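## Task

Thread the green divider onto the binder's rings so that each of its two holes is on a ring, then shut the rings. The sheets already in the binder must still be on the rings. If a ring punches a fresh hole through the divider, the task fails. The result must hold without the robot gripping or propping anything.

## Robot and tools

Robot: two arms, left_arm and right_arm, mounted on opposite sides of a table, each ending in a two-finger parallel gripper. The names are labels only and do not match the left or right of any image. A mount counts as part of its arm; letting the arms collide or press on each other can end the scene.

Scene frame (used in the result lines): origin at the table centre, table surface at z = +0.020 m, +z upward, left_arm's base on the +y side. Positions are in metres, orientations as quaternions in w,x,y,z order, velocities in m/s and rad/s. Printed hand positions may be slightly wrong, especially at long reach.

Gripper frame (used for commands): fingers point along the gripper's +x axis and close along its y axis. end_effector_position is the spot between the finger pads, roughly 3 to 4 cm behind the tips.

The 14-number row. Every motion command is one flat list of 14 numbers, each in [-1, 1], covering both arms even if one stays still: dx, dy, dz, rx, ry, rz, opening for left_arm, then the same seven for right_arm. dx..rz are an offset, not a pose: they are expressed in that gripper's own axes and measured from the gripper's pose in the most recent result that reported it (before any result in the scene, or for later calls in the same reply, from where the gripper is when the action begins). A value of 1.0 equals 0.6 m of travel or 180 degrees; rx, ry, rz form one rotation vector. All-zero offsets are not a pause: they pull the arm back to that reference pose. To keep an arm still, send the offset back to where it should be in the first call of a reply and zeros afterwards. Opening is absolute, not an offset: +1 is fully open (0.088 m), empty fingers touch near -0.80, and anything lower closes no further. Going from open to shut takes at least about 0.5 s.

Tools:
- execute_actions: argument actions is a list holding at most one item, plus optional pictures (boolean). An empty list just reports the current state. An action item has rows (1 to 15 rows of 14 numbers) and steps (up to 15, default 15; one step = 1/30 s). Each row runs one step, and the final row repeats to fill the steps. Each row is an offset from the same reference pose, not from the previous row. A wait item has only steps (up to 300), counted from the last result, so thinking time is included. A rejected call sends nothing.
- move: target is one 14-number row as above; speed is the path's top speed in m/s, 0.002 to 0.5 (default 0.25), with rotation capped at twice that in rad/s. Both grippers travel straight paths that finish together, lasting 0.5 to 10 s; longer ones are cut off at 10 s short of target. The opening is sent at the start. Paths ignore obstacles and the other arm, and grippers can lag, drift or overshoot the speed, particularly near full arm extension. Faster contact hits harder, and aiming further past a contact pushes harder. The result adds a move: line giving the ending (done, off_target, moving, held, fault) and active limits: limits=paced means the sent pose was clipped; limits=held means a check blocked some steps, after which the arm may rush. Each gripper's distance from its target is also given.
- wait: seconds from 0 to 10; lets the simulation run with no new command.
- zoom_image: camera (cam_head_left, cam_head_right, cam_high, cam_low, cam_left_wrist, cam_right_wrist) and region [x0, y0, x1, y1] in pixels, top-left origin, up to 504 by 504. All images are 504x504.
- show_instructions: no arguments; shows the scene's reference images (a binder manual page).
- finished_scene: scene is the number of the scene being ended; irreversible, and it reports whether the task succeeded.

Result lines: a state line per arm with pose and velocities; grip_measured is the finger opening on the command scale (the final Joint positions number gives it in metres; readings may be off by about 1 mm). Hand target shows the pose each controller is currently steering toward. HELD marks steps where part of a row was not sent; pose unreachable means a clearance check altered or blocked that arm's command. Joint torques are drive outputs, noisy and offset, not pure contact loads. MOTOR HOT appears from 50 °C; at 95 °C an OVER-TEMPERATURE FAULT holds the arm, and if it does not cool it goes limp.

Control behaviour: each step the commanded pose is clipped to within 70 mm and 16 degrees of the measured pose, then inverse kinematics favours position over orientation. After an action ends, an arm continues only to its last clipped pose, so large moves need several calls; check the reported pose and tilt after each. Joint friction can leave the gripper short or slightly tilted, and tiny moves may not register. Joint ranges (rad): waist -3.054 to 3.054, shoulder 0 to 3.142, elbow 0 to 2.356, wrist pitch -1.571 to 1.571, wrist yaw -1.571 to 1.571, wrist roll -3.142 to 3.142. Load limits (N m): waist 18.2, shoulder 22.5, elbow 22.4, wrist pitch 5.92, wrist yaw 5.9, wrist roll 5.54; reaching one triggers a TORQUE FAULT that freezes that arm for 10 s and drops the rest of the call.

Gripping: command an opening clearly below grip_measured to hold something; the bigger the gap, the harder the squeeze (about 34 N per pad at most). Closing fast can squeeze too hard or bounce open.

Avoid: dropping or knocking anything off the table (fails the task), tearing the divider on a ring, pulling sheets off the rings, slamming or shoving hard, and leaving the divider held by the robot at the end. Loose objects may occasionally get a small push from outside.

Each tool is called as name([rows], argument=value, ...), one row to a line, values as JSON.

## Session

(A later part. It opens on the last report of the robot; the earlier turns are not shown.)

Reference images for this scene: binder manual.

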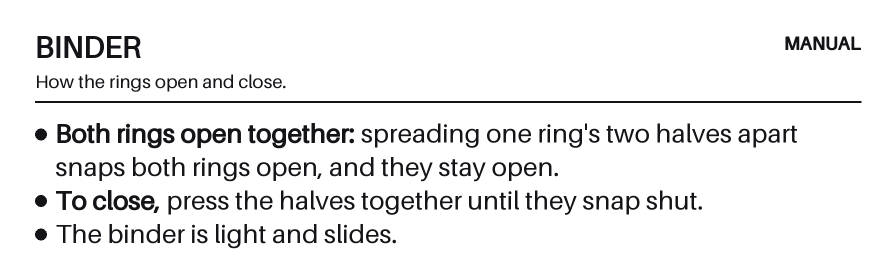

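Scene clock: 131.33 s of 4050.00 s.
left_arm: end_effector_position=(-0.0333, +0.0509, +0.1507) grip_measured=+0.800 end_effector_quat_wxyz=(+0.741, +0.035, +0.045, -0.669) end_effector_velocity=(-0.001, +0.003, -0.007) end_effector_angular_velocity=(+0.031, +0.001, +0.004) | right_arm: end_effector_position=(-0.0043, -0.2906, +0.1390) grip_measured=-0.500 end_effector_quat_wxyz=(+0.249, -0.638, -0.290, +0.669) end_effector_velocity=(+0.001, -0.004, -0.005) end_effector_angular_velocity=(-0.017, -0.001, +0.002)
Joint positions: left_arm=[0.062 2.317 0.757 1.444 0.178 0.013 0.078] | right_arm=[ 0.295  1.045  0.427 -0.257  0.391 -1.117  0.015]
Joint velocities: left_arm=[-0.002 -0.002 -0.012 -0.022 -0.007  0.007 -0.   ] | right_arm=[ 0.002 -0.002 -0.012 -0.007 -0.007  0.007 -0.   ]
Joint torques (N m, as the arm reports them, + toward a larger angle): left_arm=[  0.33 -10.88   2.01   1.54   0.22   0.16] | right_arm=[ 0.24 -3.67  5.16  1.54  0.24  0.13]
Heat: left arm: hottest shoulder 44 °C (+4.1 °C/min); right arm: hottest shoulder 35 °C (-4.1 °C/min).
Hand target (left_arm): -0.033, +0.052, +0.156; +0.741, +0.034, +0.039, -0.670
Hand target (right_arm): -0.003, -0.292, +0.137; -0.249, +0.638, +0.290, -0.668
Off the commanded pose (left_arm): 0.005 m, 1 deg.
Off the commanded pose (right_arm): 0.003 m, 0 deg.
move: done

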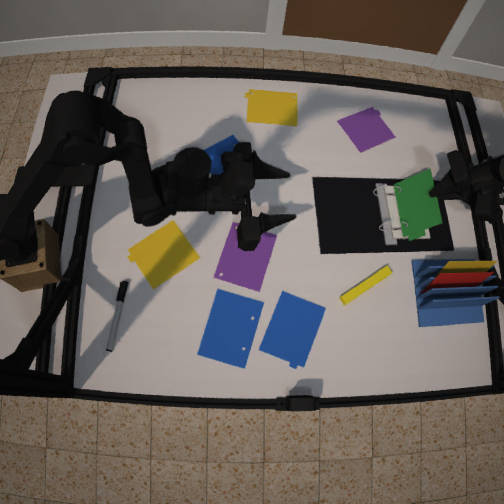

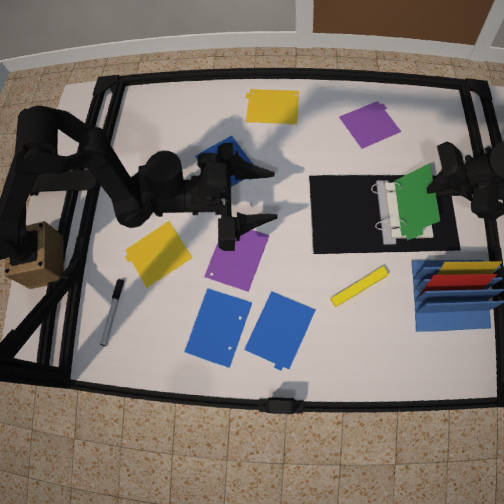

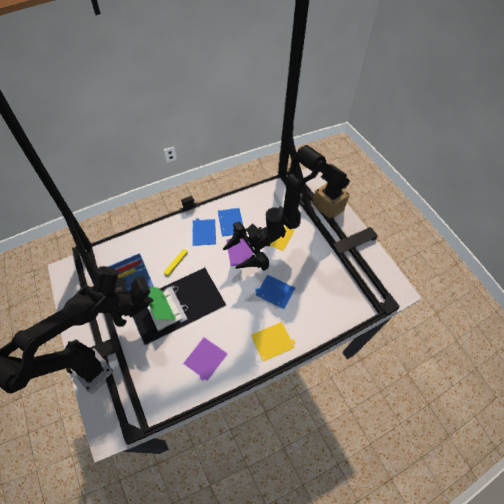

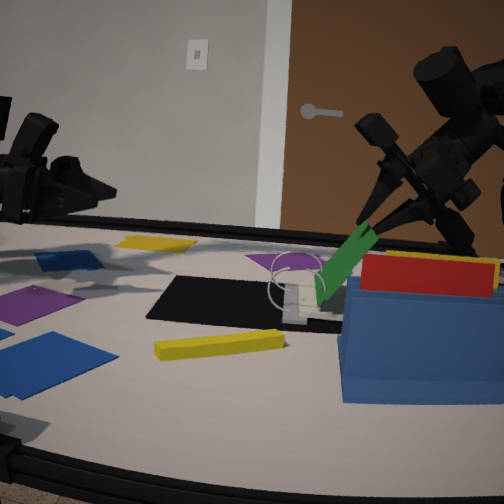

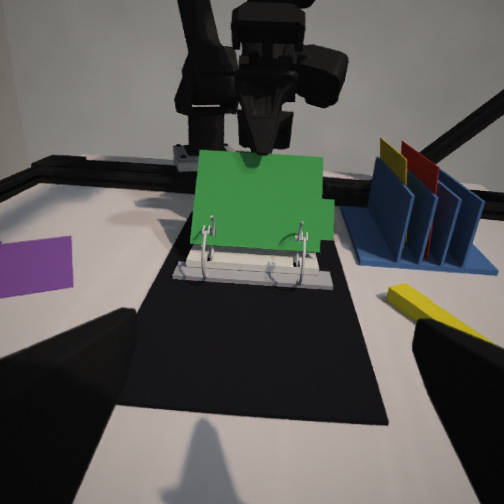

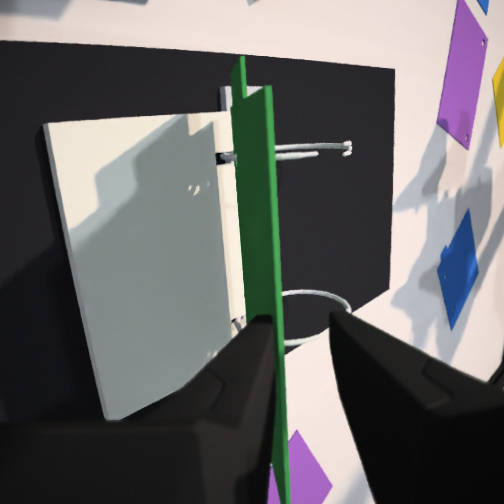

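execute_actions([
  {"rows":[[0,0,0,0,0,0,0.8,0.003,0,0,0,0,0,-0.4],[0,0,0,0,0,0,0.8,0.006,0,0,0,0,0,-0.3],[0,0,0,0,0,0,0.8,0.009,0,0,0,0,0,-0.2],[0,0,0,0,0,0,0.8,0.012,0,0,0,0,0,-0.1],[0,0,0,0,0,0,0.8,0.015,0,0,0,0,0,0],[0,0,0,0,0,0,0.8,0.018,0,0,0,0,0,0.1],[0,0,0,0,0,0,0.8,0.021,0,0,0,0,0,0.2],[0,0,0,0,0,0,0.8,0.024,0,0,0,0,0,0.3],[0,0,0,0,0,0,0.8,0.027,0,0,0,0,0,0.4],[0,0,0,0,0,0,0.8,0.03,0,0,0,0,0,0.5],[0,0,0,0,0,0,0.8,0.033,0,0,0,0,0,0.6],[0,0,0,0,0,0,0.8,0.035,0,0,0,0,0,0.7],[0,0,0,0,0,0,0.8,0.035,0,0,0,0,0,0.8]],"steps":15},
], pictures=false)

move(target=[0,0,0,0,0,0,0.8,0,0,0,0,0,0.25,0.8], speed=0.25)

Scene clock: 139.33 s of 4050.00 s.
left_arm: end_effector_position=(-0.0334, +0.0511, +0.1507) grip_measured=+0.800 end_effector_quat_wxyz=(+0.741, +0.036, +0.045, -0.669) end_effector_velocity=(+0.002, +0.000, +0.002) end_effector_angular_velocity=(-0.007, +0.003, +0.020) | right_arm: end_effector_position=(-0.0070, -0.2751, +0.1294) grip_measured=+0.712 end_effector_quat_wxyz=(+0.253, -0.634, -0.291, +0.670) end_effector_velocity=(+0.001, +0.008, -0.016) end_effector_angular_velocity=(-0.013, -0.017, +0.008)
Joint positions: left_arm=[0.062 2.317 0.756 1.444 0.178 0.013 0.078] | right_arm=[ 0.254  1.14   0.421 -0.132  0.365 -1.149  0.074]
Joint velocities: left_arm=[-0.002 -0.002 -0.002  0.007 -0.022 -0.007 -0.   ] | right_arm=[-0.032  0.081 -0.022  0.095 -0.022 -0.037  0.056]
Joint torques (N m, as the arm reports them, + toward a larger angle): left_arm=[-0.02 -9.06  2.89  1.29  0.07  0.05] | right_arm=[-0.32 -2.93  5.06  1.48  0.12  0.01]
Heat: left arm: hottest shoulder 44 °C (+3.0 °C/min); right arm: hottest shoulder 35 °C (-4.1 °C/min).
Hand target (left_arm): -0.033, +0.051, +0.151; +0.741, +0.036, +0.045, -0.669
Hand target (right_arm): -0.006, -0.276, +0.124; -0.249, +0.638, +0.289, -0.669
Off the commanded pose (left_arm): 0.000 m, 0 deg.
Off the commanded pose (right_arm): 0.006 m, 1 deg.
Steps of this call (steps 1 to 90: nothing new was sent; then 4.50 s passed at rest; steps 91 to 105: all 15 steps of this action). Readings (end_effector_position):
91: left_arm (-0.0334, +0.0511, +0.1507) | right_arm (-0.0045, -0.2904, +0.1390)
92: left_arm (-0.0334, +0.0511, +0.1507) | right_arm (-0.0048, -0.2896, +0.1394)
94: left_arm (-0.0334, +0.0511, +0.1507) | right_arm (-0.0054, -0.2873, +0.1391)
98: left_arm (-0.0334, +0.0511, +0.1507) | right_arm (-0.0065, -0.2819, +0.1363)
105: the state above

Scene clock: 141.73 s of 4050.00 s.
left_arm: end_effector_position=(-0.0334, +0.0511, +0.1507) grip_measured=+0.800 end_effector_quat_wxyz=(+0.741, +0.036, +0.045, -0.669) end_effector_velocity=(-0.005, -0.000, +0.002) end_effector_angular_velocity=(-0.008, +0.008, -0.023) | right_arm: end_effector_position=(-0.0072, -0.2768, +0.1312) grip_measured=+0.800 end_effector_quat_wxyz=(-0.020, -0.696, -0.028, +0.717) end_effector_velocity=(-0.000, -0.001, -0.000) end_effector_angular_velocity=(-0.009, +0.004, +0.005)
Joint positions: left_arm=[0.062 2.317 0.756 1.444 0.178 0.013 0.078] | right_arm=[ 0.048  1.608  1.058 -1.    -0.024 -1.225  0.078]
Joint velocities: left_arm=[-0.002 -0.002 -0.002  0.007  0.022 -0.007 -0.   ] | right_arm=[-0.002  0.002  0.002 -0.007 -0.007 -0.007  0.   ]
Joint torques (N m, as the arm reports them, + toward a larger angle): left_arm=[-0.01 -9.12  2.77  1.3   0.06  0.04] | right_arm=[-0.26 -4.88  6.34  0.27 -0.13 -0.04]
Heat: left arm: hottest shoulder 44 °C (+3.0 °C/min); right arm: hottest shoulder 34 °C (-5.0 °C/min).
Hand target (left_arm): -0.033, +0.051, +0.151; +0.741, +0.035, +0.045, -0.669
Hand target (right_arm): -0.008, -0.275, +0.131; +0.021, +0.695, +0.026, -0.718
Off the commanded pose (left_arm): 0.000 m, 0 deg.
Off the commanded pose (right_arm): 0.003 m, 0 deg.
move: done

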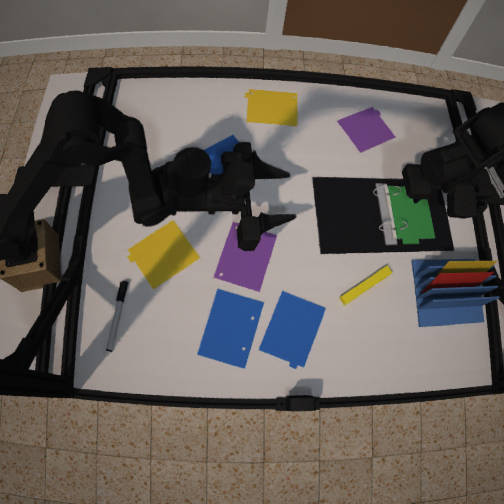

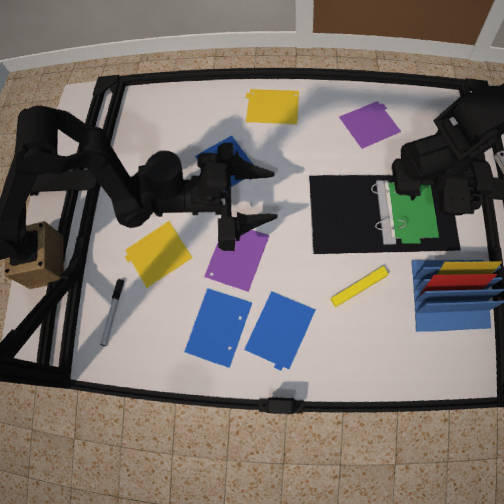

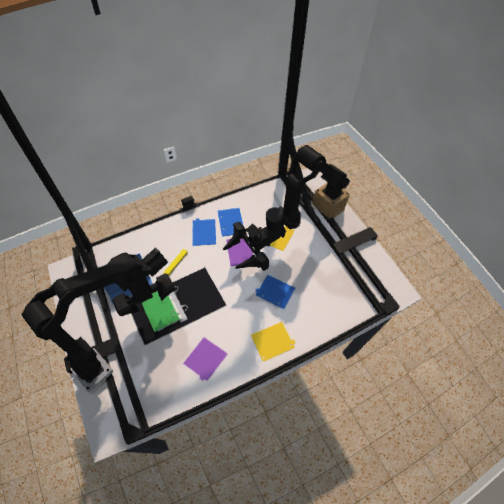

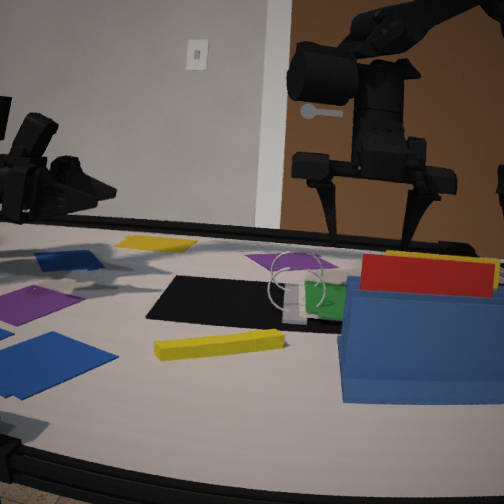

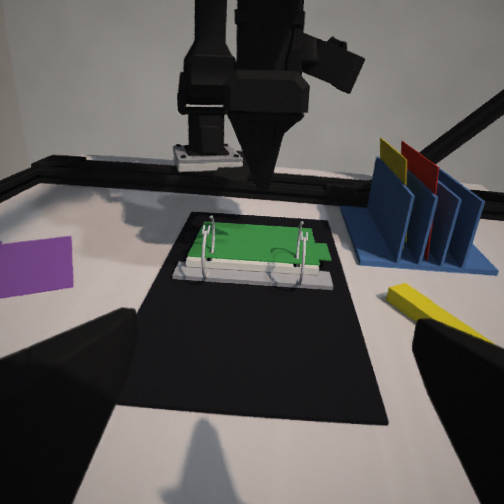

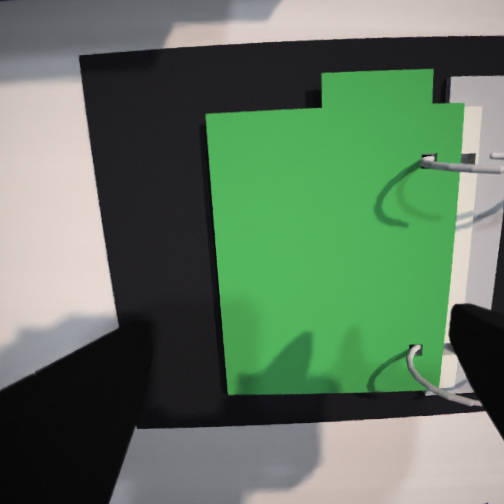

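move(target=[0,0,0,0,0,0,0.8,0.012,-0.133,0.063,0,0.009,0,0.9], speed=0.2)

Scene clock: 145.70 s of 4050.00 s.
left_arm: end_effector_position=(-0.0334, +0.0511, +0.1507) grip_measured=+0.800 end_effector_quat_wxyz=(+0.741, +0.036, +0.045, -0.669) end_effector_velocity=(+0.002, +0.001, -0.001) end_effector_angular_velocity=(+0.007, +0.007, +0.020) | right_arm: end_effector_position=(-0.0491, -0.2006, +0.1292) grip_measured=+0.900 end_effector_quat_wxyz=(-0.018, -0.704, -0.030, +0.709) end_effector_velocity=(+0.001, -0.002, +0.003) end_effector_angular_velocity=(-0.014, +0.001, +0.005)
Joint positions: left_arm=[0.062 2.317 0.756 1.444 0.178 0.013 0.078] | right_arm=[ 0.08   1.932  1.444 -1.065  0.    -1.193  0.083]
Joint velocities: left_arm=[-0.002 -0.002 -0.002 -0.007 -0.022 -0.007 -0.   ] | right_arm=[-0.002 -0.002  0.007 -0.022 -0.007 -0.007  0.   ]
Joint torques (N m, as the arm reports them, + toward a larger angle): left_arm=[-0.01 -9.16  2.78  1.32  0.06  0.05] | right_arm=[ 0.24 -7.07  6.49  0.24  0.02  0.09]
Heat: left arm: hottest shoulder 43 °C (+2.0 °C/min); right arm: hottest shoulder 35 °C (-4.0 °C/min).
Hand target (left_arm): -0.033, +0.051, +0.151; +0.741, +0.035, +0.045, -0.669
Hand target (right_arm): -0.050, -0.199, +0.127; +0.020, +0.706, +0.028, -0.707
Off the commanded pose (left_arm): 0.000 m, 0 deg.
Off the commanded pose (right_arm): 0.004 m, 0 deg.
After step 90, 0.07 s passed at rest.
move: done

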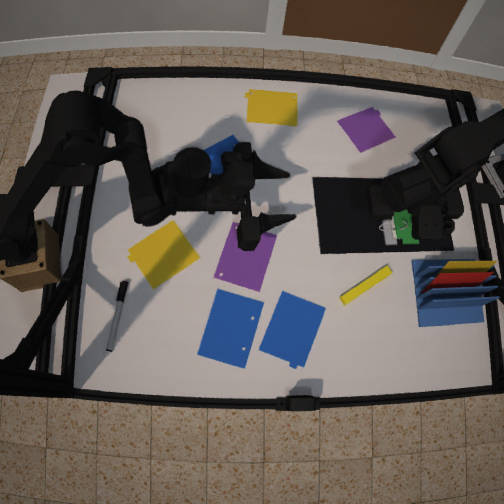

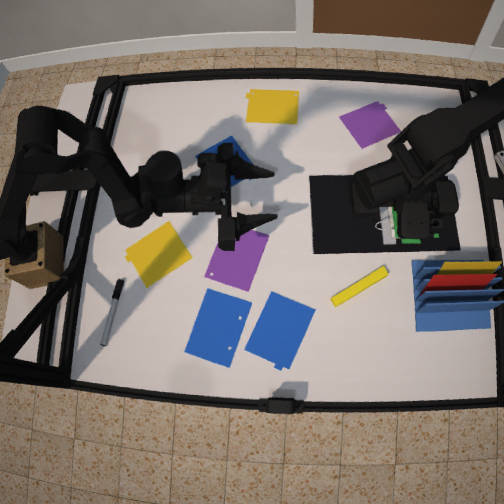

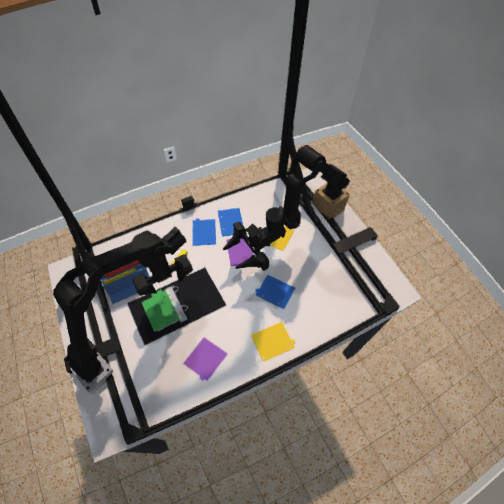

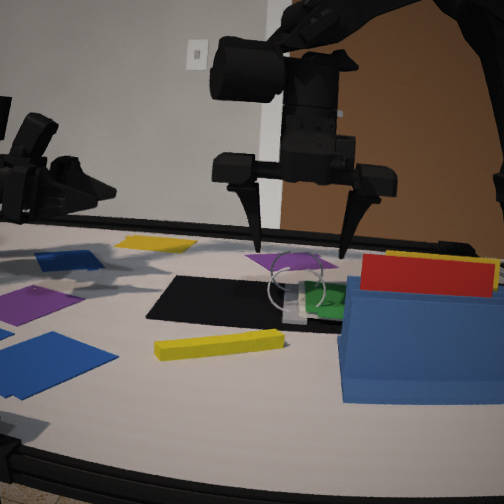

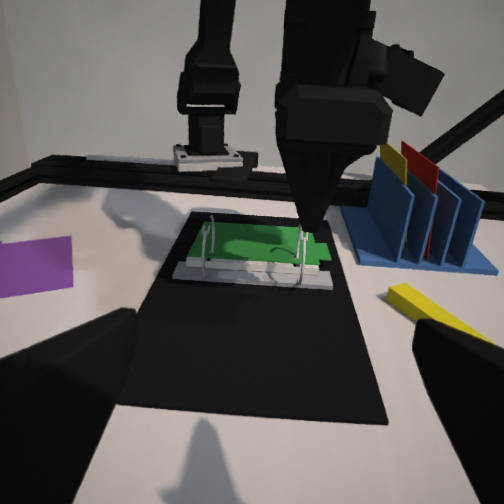

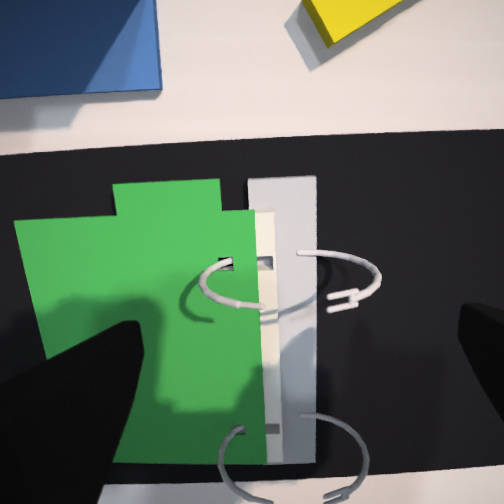

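move(target=[0,0,0,0,0,0,0.8,0.062,0.002,0,0,0,0.003,0.65], speed=0.1)

Scene clock: 150.03 s of 4050.00 s.
left_arm: end_effector_position=(-0.0334, +0.0511, +0.1505) grip_measured=+0.800 end_effector_quat_wxyz=(+0.741, +0.036, +0.045, -0.669) end_effector_velocity=(+0.004, +0.001, -0.001) end_effector_angular_velocity=(+0.007, +0.007, +0.025) | right_arm: end_effector_position=(-0.0503, -0.1986, +0.0971) grip_measured=+0.650 end_effector_quat_wxyz=(-0.016, -0.703, -0.031, +0.710) end_effector_velocity=(+0.000, -0.002, +0.000) end_effector_angular_velocity=(-0.016, +0.017, +0.001)
Joint positions: left_arm=[0.062 2.317 0.756 1.444 0.178 0.013 0.078] | right_arm=[ 0.08   1.972  1.367 -0.942 -0.001 -1.193  0.071]
Joint velocities: left_arm=[ 0.002 -0.002 -0.002 -0.007 -0.022 -0.007 -0.   ] | right_arm=[-0.007 -0.002 -0.002 -0.007 -0.022 -0.007 -0.   ]
Joint torques (N m, as the arm reports them, + toward a larger angle): left_arm=[-0.03 -9.12  2.76  1.31  0.06  0.05] | right_arm=[-0.06 -7.6   4.37  0.47 -0.13  0.01]
Heat: left arm: hottest shoulder 43 °C (+1.0 °C/min); right arm: hottest shoulder 35 °C (-4.0 °C/min).
Hand target (left_arm): -0.033, +0.051, +0.151; +0.741, +0.036, +0.045, -0.669
Hand target (right_arm): -0.049, -0.201, +0.092; +0.021, +0.704, +0.026, -0.709
Off the commanded pose (left_arm): 0.000 m, 0 deg.
Off the commanded pose (right_arm): 0.006 m, 1 deg.
After step 90, 0.53 s passed at rest.
move: done

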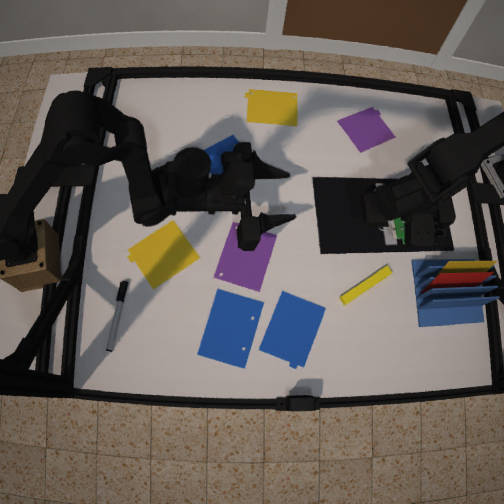

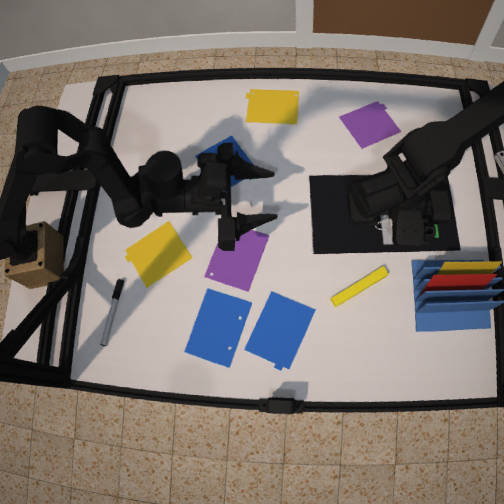

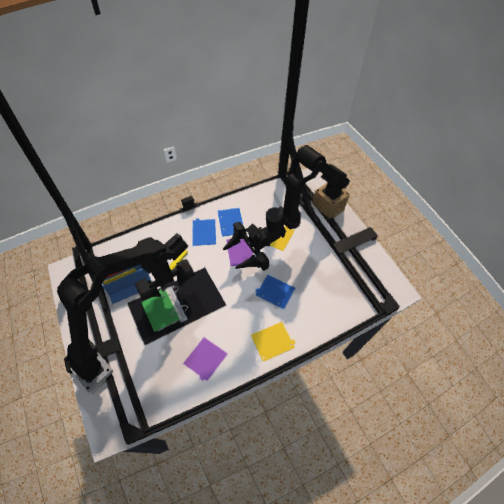

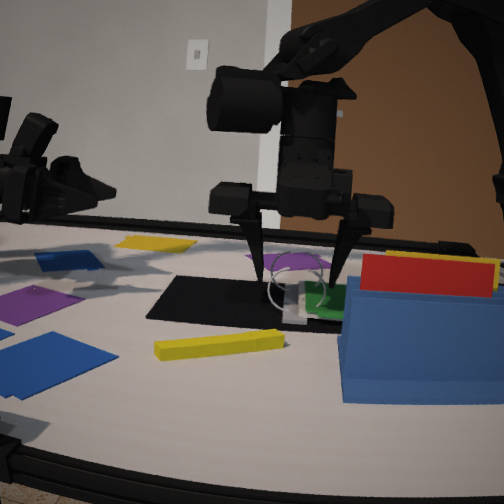

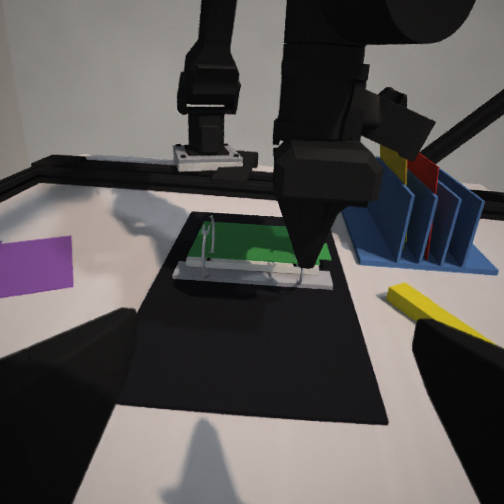

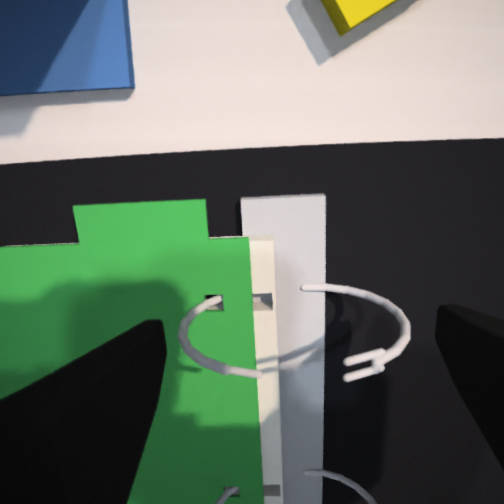

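execute_actions([
  {"rows":[[0,0,0,0,0,0,0.8,0.006,0.004,-0.003,0,0,0.002,0.6],[0,0,0,0,0,0,0.8,0.012,0.007,-0.005,0,0,0.004,0.56],[0,0,0,0,0,0,0.8,0.012,0.007,-0.005,0,0,0.004,0.52],[0,0,0,0,0,0,0.8,0.012,0.007,-0.005,0,0,0.004,0.48],[0,0,0,0,0,0,0.8,0.012,0.007,-0.005,0,0,0.004,0.44],[0,0,0,0,0,0,0.8,0.012,0.007,-0.005,0,0,0.004,0.4],[0,0,0,0,0,0,0.8,0.012,0.007,-0.005,0,0,0.004,0.36],[0,0,0,0,0,0,0.8,0.012,0.007,-0.005,0,0,0.004,0.32],[0,0,0,0,0,0,0.8,0.012,0.007,-0.005,0,0,0.004,0.28],[0,0,0,0,0,0,0.8,0.012,0.007,-0.005,0,0,0.004,0.24],[0,0,0,0,0,0,0.8,0.012,0.007,-0.005,0,0,0.004,0.2],[0,0,0,0,0,0,0.8,0.012,0.007,-0.005,0,0,0.004,0.16],[0,0,0,0,0,0,0.8,0.012,0.007,-0.005,0,0,0.004,0.12]],"steps":15},
], pictures=false)

wait(seconds=0.5)

Scene clock: 155.80 s of 4050.00 s.
left_arm: end_effector_position=(-0.0334, +0.0511, +0.1505) grip_measured=+0.800 end_effector_quat_wxyz=(+0.741, +0.036, +0.045, -0.669) end_effector_velocity=(-0.000, -0.000, +0.002) end_effector_angular_velocity=(-0.007, +0.003, +0.015) | right_arm: end_effector_position=(-0.0490, -0.1999, +0.0933) grip_measured=+0.194 end_effector_quat_wxyz=(-0.017, -0.702, -0.032, +0.712) end_effector_velocity=(+0.001, -0.002, -0.002) end_effector_angular_velocity=(-0.005, +0.005, +0.005)
Joint positions: left_arm=[0.062 2.317 0.756 1.444 0.178 0.013 0.078] | right_arm=[ 0.077  1.97   1.347 -0.923 -0.005 -1.197  0.048]
Joint velocities: left_arm=[-0.007 -0.002 -0.002  0.007 -0.022 -0.007 -0.   ] | right_arm=[-0.002 -0.002 -0.012  0.007 -0.007 -0.007 -0.   ]
Joint torques (N m, as the arm reports them, + toward a larger angle): left_arm=[ 0.   -9.12  2.79  1.31  0.06  0.05] | right_arm=[-0.17 -8.23  4.41  0.24 -0.08  0.04]
Heat: left arm: hottest shoulder 43 °C (+1.0 °C/min); right arm: hottest shoulder 36 °C (-2.0 °C/min).
Hand target (left_arm): -0.033, +0.051, +0.151; +0.741, +0.036, +0.045, -0.669
Hand target (right_arm): -0.047, -0.202, +0.090; +0.021, +0.703, +0.027, -0.710
Off the commanded pose (left_arm): 0.000 m, 0 deg.
Off the commanded pose (right_arm): 0.005 m, 1 deg.
Steps of this call (steps 1 to 90: nothing new was sent; then 2.27 s passed at rest; steps 91 to 105: all 15 steps of this action). Readings (end_effector_position):
91: left_arm (-0.0334, +0.0511, +0.1505) | right_arm (-0.0503, -0.1985, +0.0966)
92: left_arm (-0.0334, +0.0511, +0.1505) | right_arm (-0.0505, -0.1985, +0.0958)
94: left_arm (-0.0334, +0.0511, +0.1505) | right_arm (-0.0497, -0.1995, +0.0942)
98: left_arm (-0.0334, +0.0511, +0.1505) | right_arm (-0.0486, -0.2005, +0.0927)
105: the state above

Scene clock: 156.30 s of 4050.00 s.
left_arm: end_effector_position=(-0.0334, +0.0511, +0.1505) grip_measured=+0.800 end_effector_quat_wxyz=(+0.741, +0.036, +0.045, -0.669) end_effector_velocity=(-0.001, +0.001, -0.003) end_effector_angular_velocity=(+0.013, -0.006, +0.014) | right_arm: end_effector_position=(-0.0489, -0.2001, +0.0932) grip_measured=+0.194 end_effector_quat_wxyz=(-0.017, -0.702, -0.031, +0.712) end_effector_velocity=(+0.001, -0.002, +0.000) end_effector_angular_velocity=(-0.010, +0.003, +0.005)
Joint positions: left_arm=[0.062 2.317 0.756 1.444 0.178 0.013 0.078] | right_arm=[ 0.077  1.97   1.347 -0.923 -0.005 -1.197  0.048]
Joint velocities: left_arm=[-0.007 -0.002 -0.007 -0.007 -0.022  0.007  0.   ] | right_arm=[-0.002 -0.002 -0.002 -0.007 -0.007 -0.007 -0.   ]
Joint torques (N m, as the arm reports them, + toward a larger angle): left_arm=[-0.01 -9.17  2.79  1.31  0.06  0.04] | right_arm=[-0.15 -8.15  4.3   0.29 -0.08  0.01]
Heat: left arm: hottest shoulder 43 °C (+1.0 °C/min); right arm: hottest shoulder 36 °C (-2.0 °C/min).
Hand target (left_arm): -0.033, +0.051, +0.151; +0.741, +0.036, +0.045, -0.669
Hand target (right_arm): -0.047, -0.202, +0.090; +0.021, +0.703, +0.027, -0.710
Off the commanded pose (left_arm): 0.000 m, 0 deg.
Off the commanded pose (right_arm): 0.005 m, 1 deg.
Steps of this call (steps 1 to 15: nothing new was sent). Readings (end_effector_position):
1: left_arm (-0.0334, +0.0511, +0.1505) | right_arm (-0.0489, -0.2001, +0.0932)
2: left_arm (-0.0334, +0.0511, +0.1505) | right_arm (-0.0489, -0.2001, +0.0932)
4: left_arm (-0.0334, +0.0511, +0.1505) | right_arm (-0.0489, -0.2001, +0.0932)
8: left_arm (-0.0334, +0.0511, +0.1505) | right_arm (-0.0489, -0.2001, +0.0932)
15: the state above

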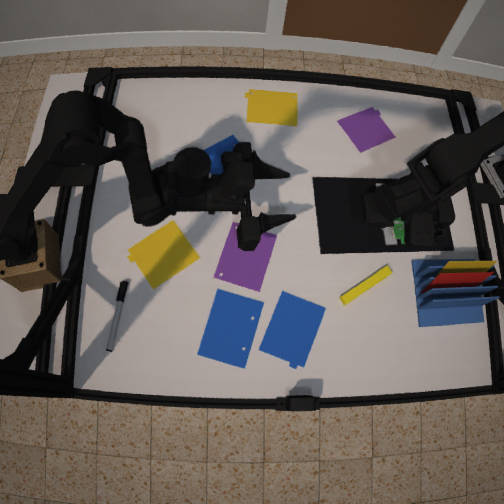

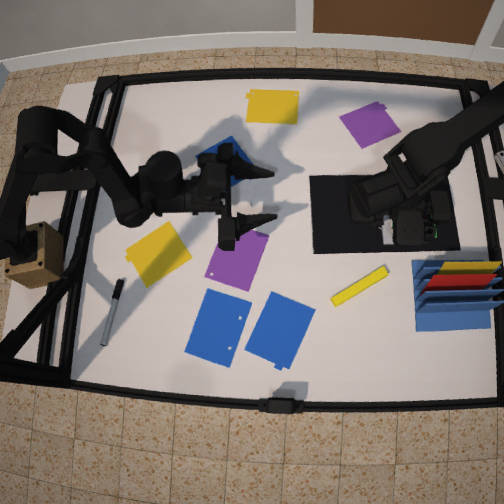

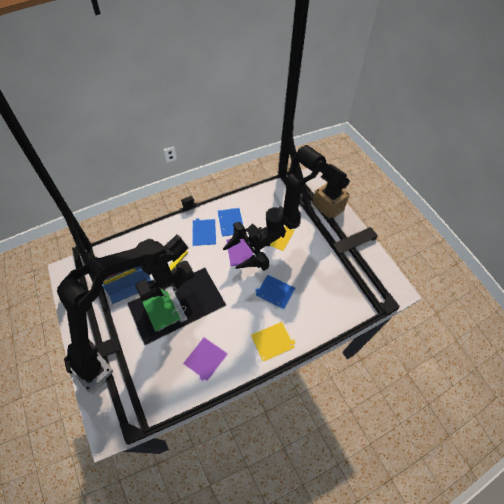

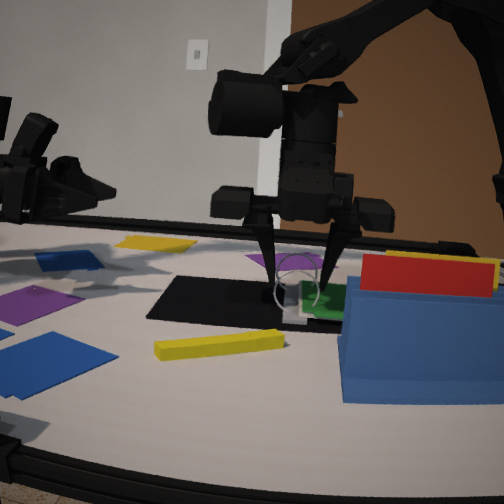

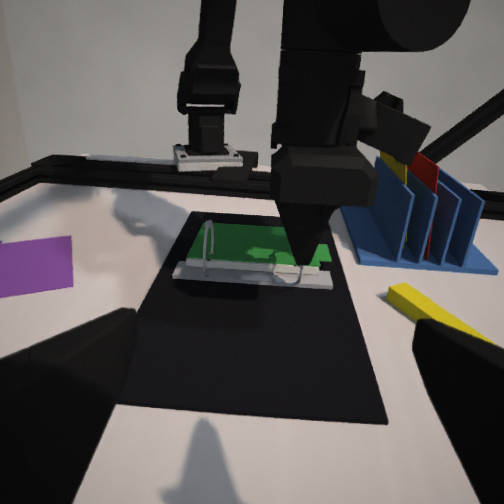

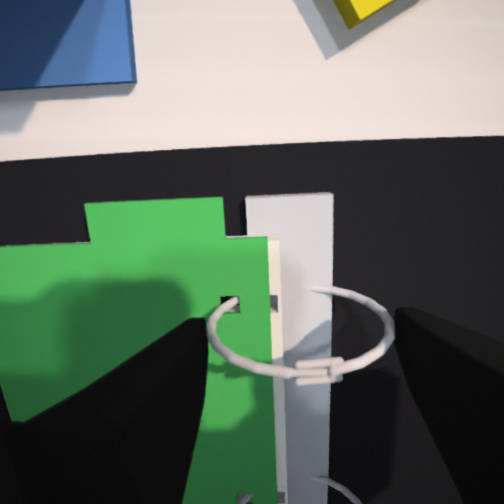

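execute_actions([
  {"rows":[[0,0,0,0,0,0,0.8,0,0,0,0,0,0,0.8]],"steps":8},
], pictures=false)

move(target=[0,0,0,0,0,0,0.8,-0.12,0,0,0,0,0,0.8], speed=0.2)

Scene clock: 159.57 s of 4050.00 s.
left_arm: end_effector_position=(-0.0334, +0.0511, +0.1505) grip_measured=+0.800 end_effector_quat_wxyz=(+0.741, +0.036, +0.045, -0.669) end_effector_velocity=(+0.002, -0.001, +0.001) end_effector_angular_velocity=(-0.006, -0.012, +0.019) | right_arm: end_effector_position=(-0.0489, -0.2002, +0.0930) grip_measured=+0.776 end_effector_quat_wxyz=(-0.017, -0.702, -0.031, +0.712) end_effector_velocity=(+0.001, -0.002, +0.000) end_effector_angular_velocity=(-0.009, +0.003, +0.020)
Joint positions: left_arm=[0.062 2.317 0.756 1.444 0.178 0.013 0.078] | right_arm=[ 0.077  1.97   1.347 -0.923 -0.005 -1.197  0.077]
Joint velocities: left_arm=[-0.002  0.002  0.002  0.007 -0.022  0.007  0.   ] | right_arm=[-0.002 -0.002 -0.002 -0.007 -0.007 -0.022  0.009]
Joint torques (N m, as the arm reports them, + toward a larger angle): left_arm=[-0.02 -9.16  2.78  1.32  0.07  0.06] | right_arm=[ 0.03 -8.68  5.22  0.34 -0.05  0.03]
Heat: left arm: hottest shoulder 43 °C (+1.0 °C/min); right arm: hottest shoulder 37 °C (+0.0 °C/min).
Hand target (left_arm): -0.033, +0.051, +0.151; +0.741, +0.036, +0.045, -0.669
Hand target (right_arm): -0.049, -0.200, +0.093; +0.017, +0.702, +0.031, -0.712
Off the commanded pose (left_arm): 0.000 m, 0 deg.
Off the commanded pose (right_arm): 0.000 m, 0 deg.
Steps of this call (steps 1 to 90: nothing new was sent; steps 91 to 98: all 8 steps of this action). Readings (end_effector_position):
91: left_arm (-0.0334, +0.0511, +0.1505) | right_arm (-0.0489, -0.2002, +0.0930)
92: left_arm (-0.0334, +0.0511, +0.1505) | right_arm (-0.0489, -0.2002, +0.0930)
94: left_arm (-0.0334, +0.0511, +0.1505) | right_arm (-0.0489, -0.2002, +0.0930)
98: the state above

Scene clock: 160.70 s of 4050.00 s.
left_arm: end_effector_position=(-0.0334, +0.0511, +0.1505) grip_measured=+0.800 end_effector_quat_wxyz=(+0.741, +0.036, +0.045, -0.669) end_effector_velocity=(+0.000, -0.001, +0.003) end_effector_angular_velocity=(-0.012, +0.003, +0.006) | right_arm: end_effector_position=(-0.0472, -0.2036, +0.1617) grip_measured=+0.800 end_effector_quat_wxyz=(-0.020, -0.703, -0.028, +0.710) end_effector_velocity=(+0.002, -0.004, +0.003) end_effector_angular_velocity=(-0.008, -0.012, +0.010)
Joint positions: left_arm=[0.062 2.317 0.756 1.444 0.178 0.013 0.078] | right_arm=[ 0.077  1.897  1.527 -1.186 -0.005 -1.197  0.078]
Joint velocities: left_arm=[-0.002 -0.002  0.002  0.007 -0.007 -0.007 -0.   ] | right_arm=[ 0.002 -0.007  0.002 -0.022  0.007 -0.007 -0.   ]
Joint torques (N m, as the arm reports them, + toward a larger angle): left_arm=[ 0.   -9.12  2.78  1.3   0.07  0.04] | right_arm=[ 0.02 -8.88  6.35  0.24 -0.06  0.03]
Heat: left arm: hottest shoulder 43 °C (+1.0 °C/min); right arm: hottest shoulder 37 °C (+0.0 °C/min).
Hand target (left_arm): -0.033, +0.051, +0.150; +0.741, +0.036, +0.045, -0.669
Hand target (right_arm): -0.048, -0.202, +0.165; +0.017, +0.702, +0.031, -0.712
Off the commanded pose (left_arm): 0.000 m, 0 deg.
Off the commanded pose (right_arm): 0.004 m, 1 deg.
move: done

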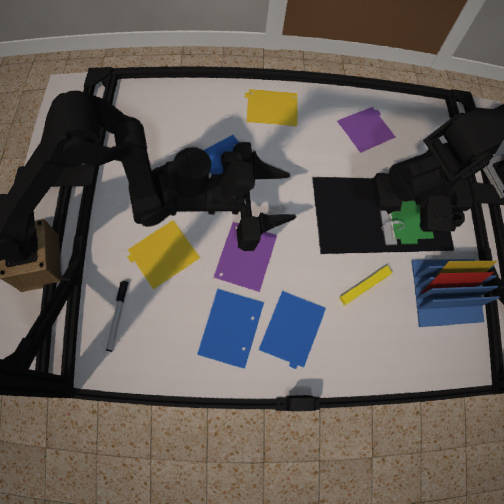

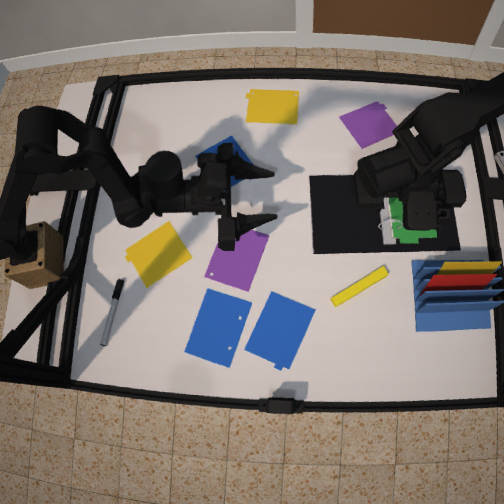

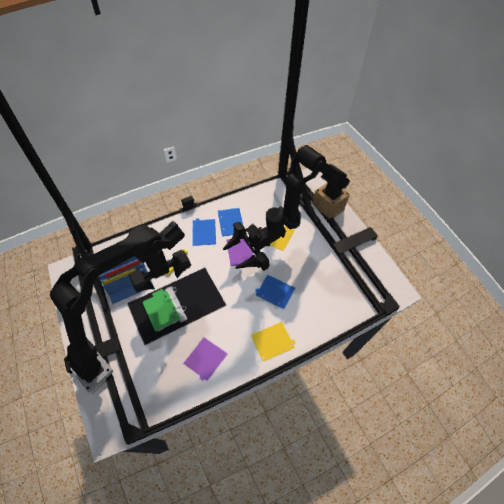

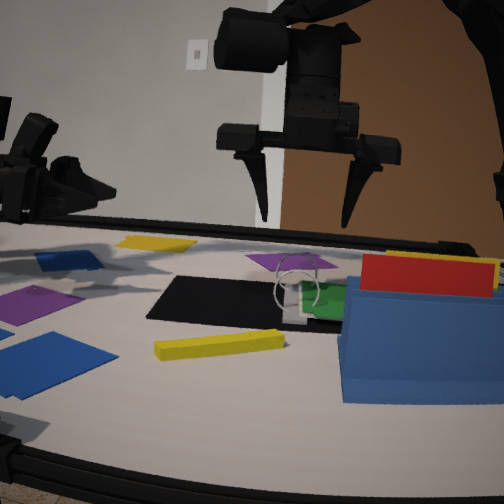

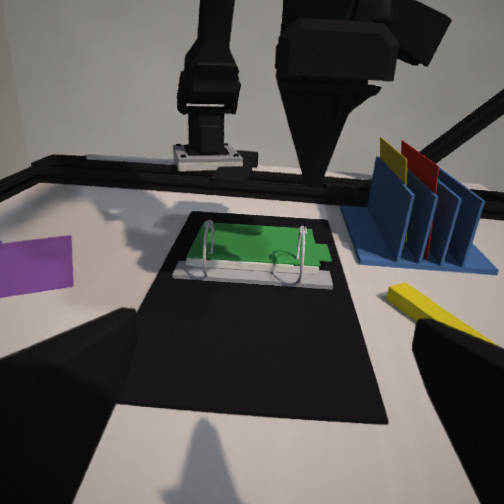

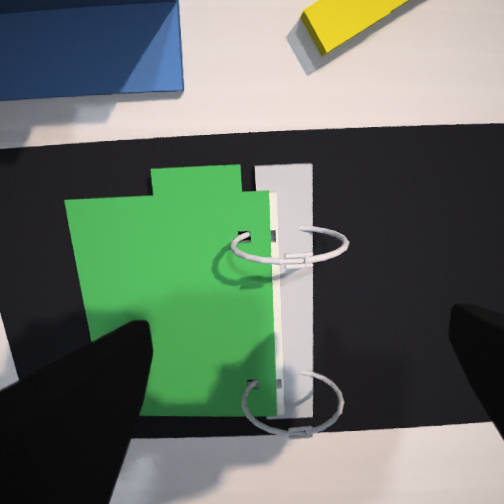

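finished_scene(scene=2)

The scene is finished: the task was done.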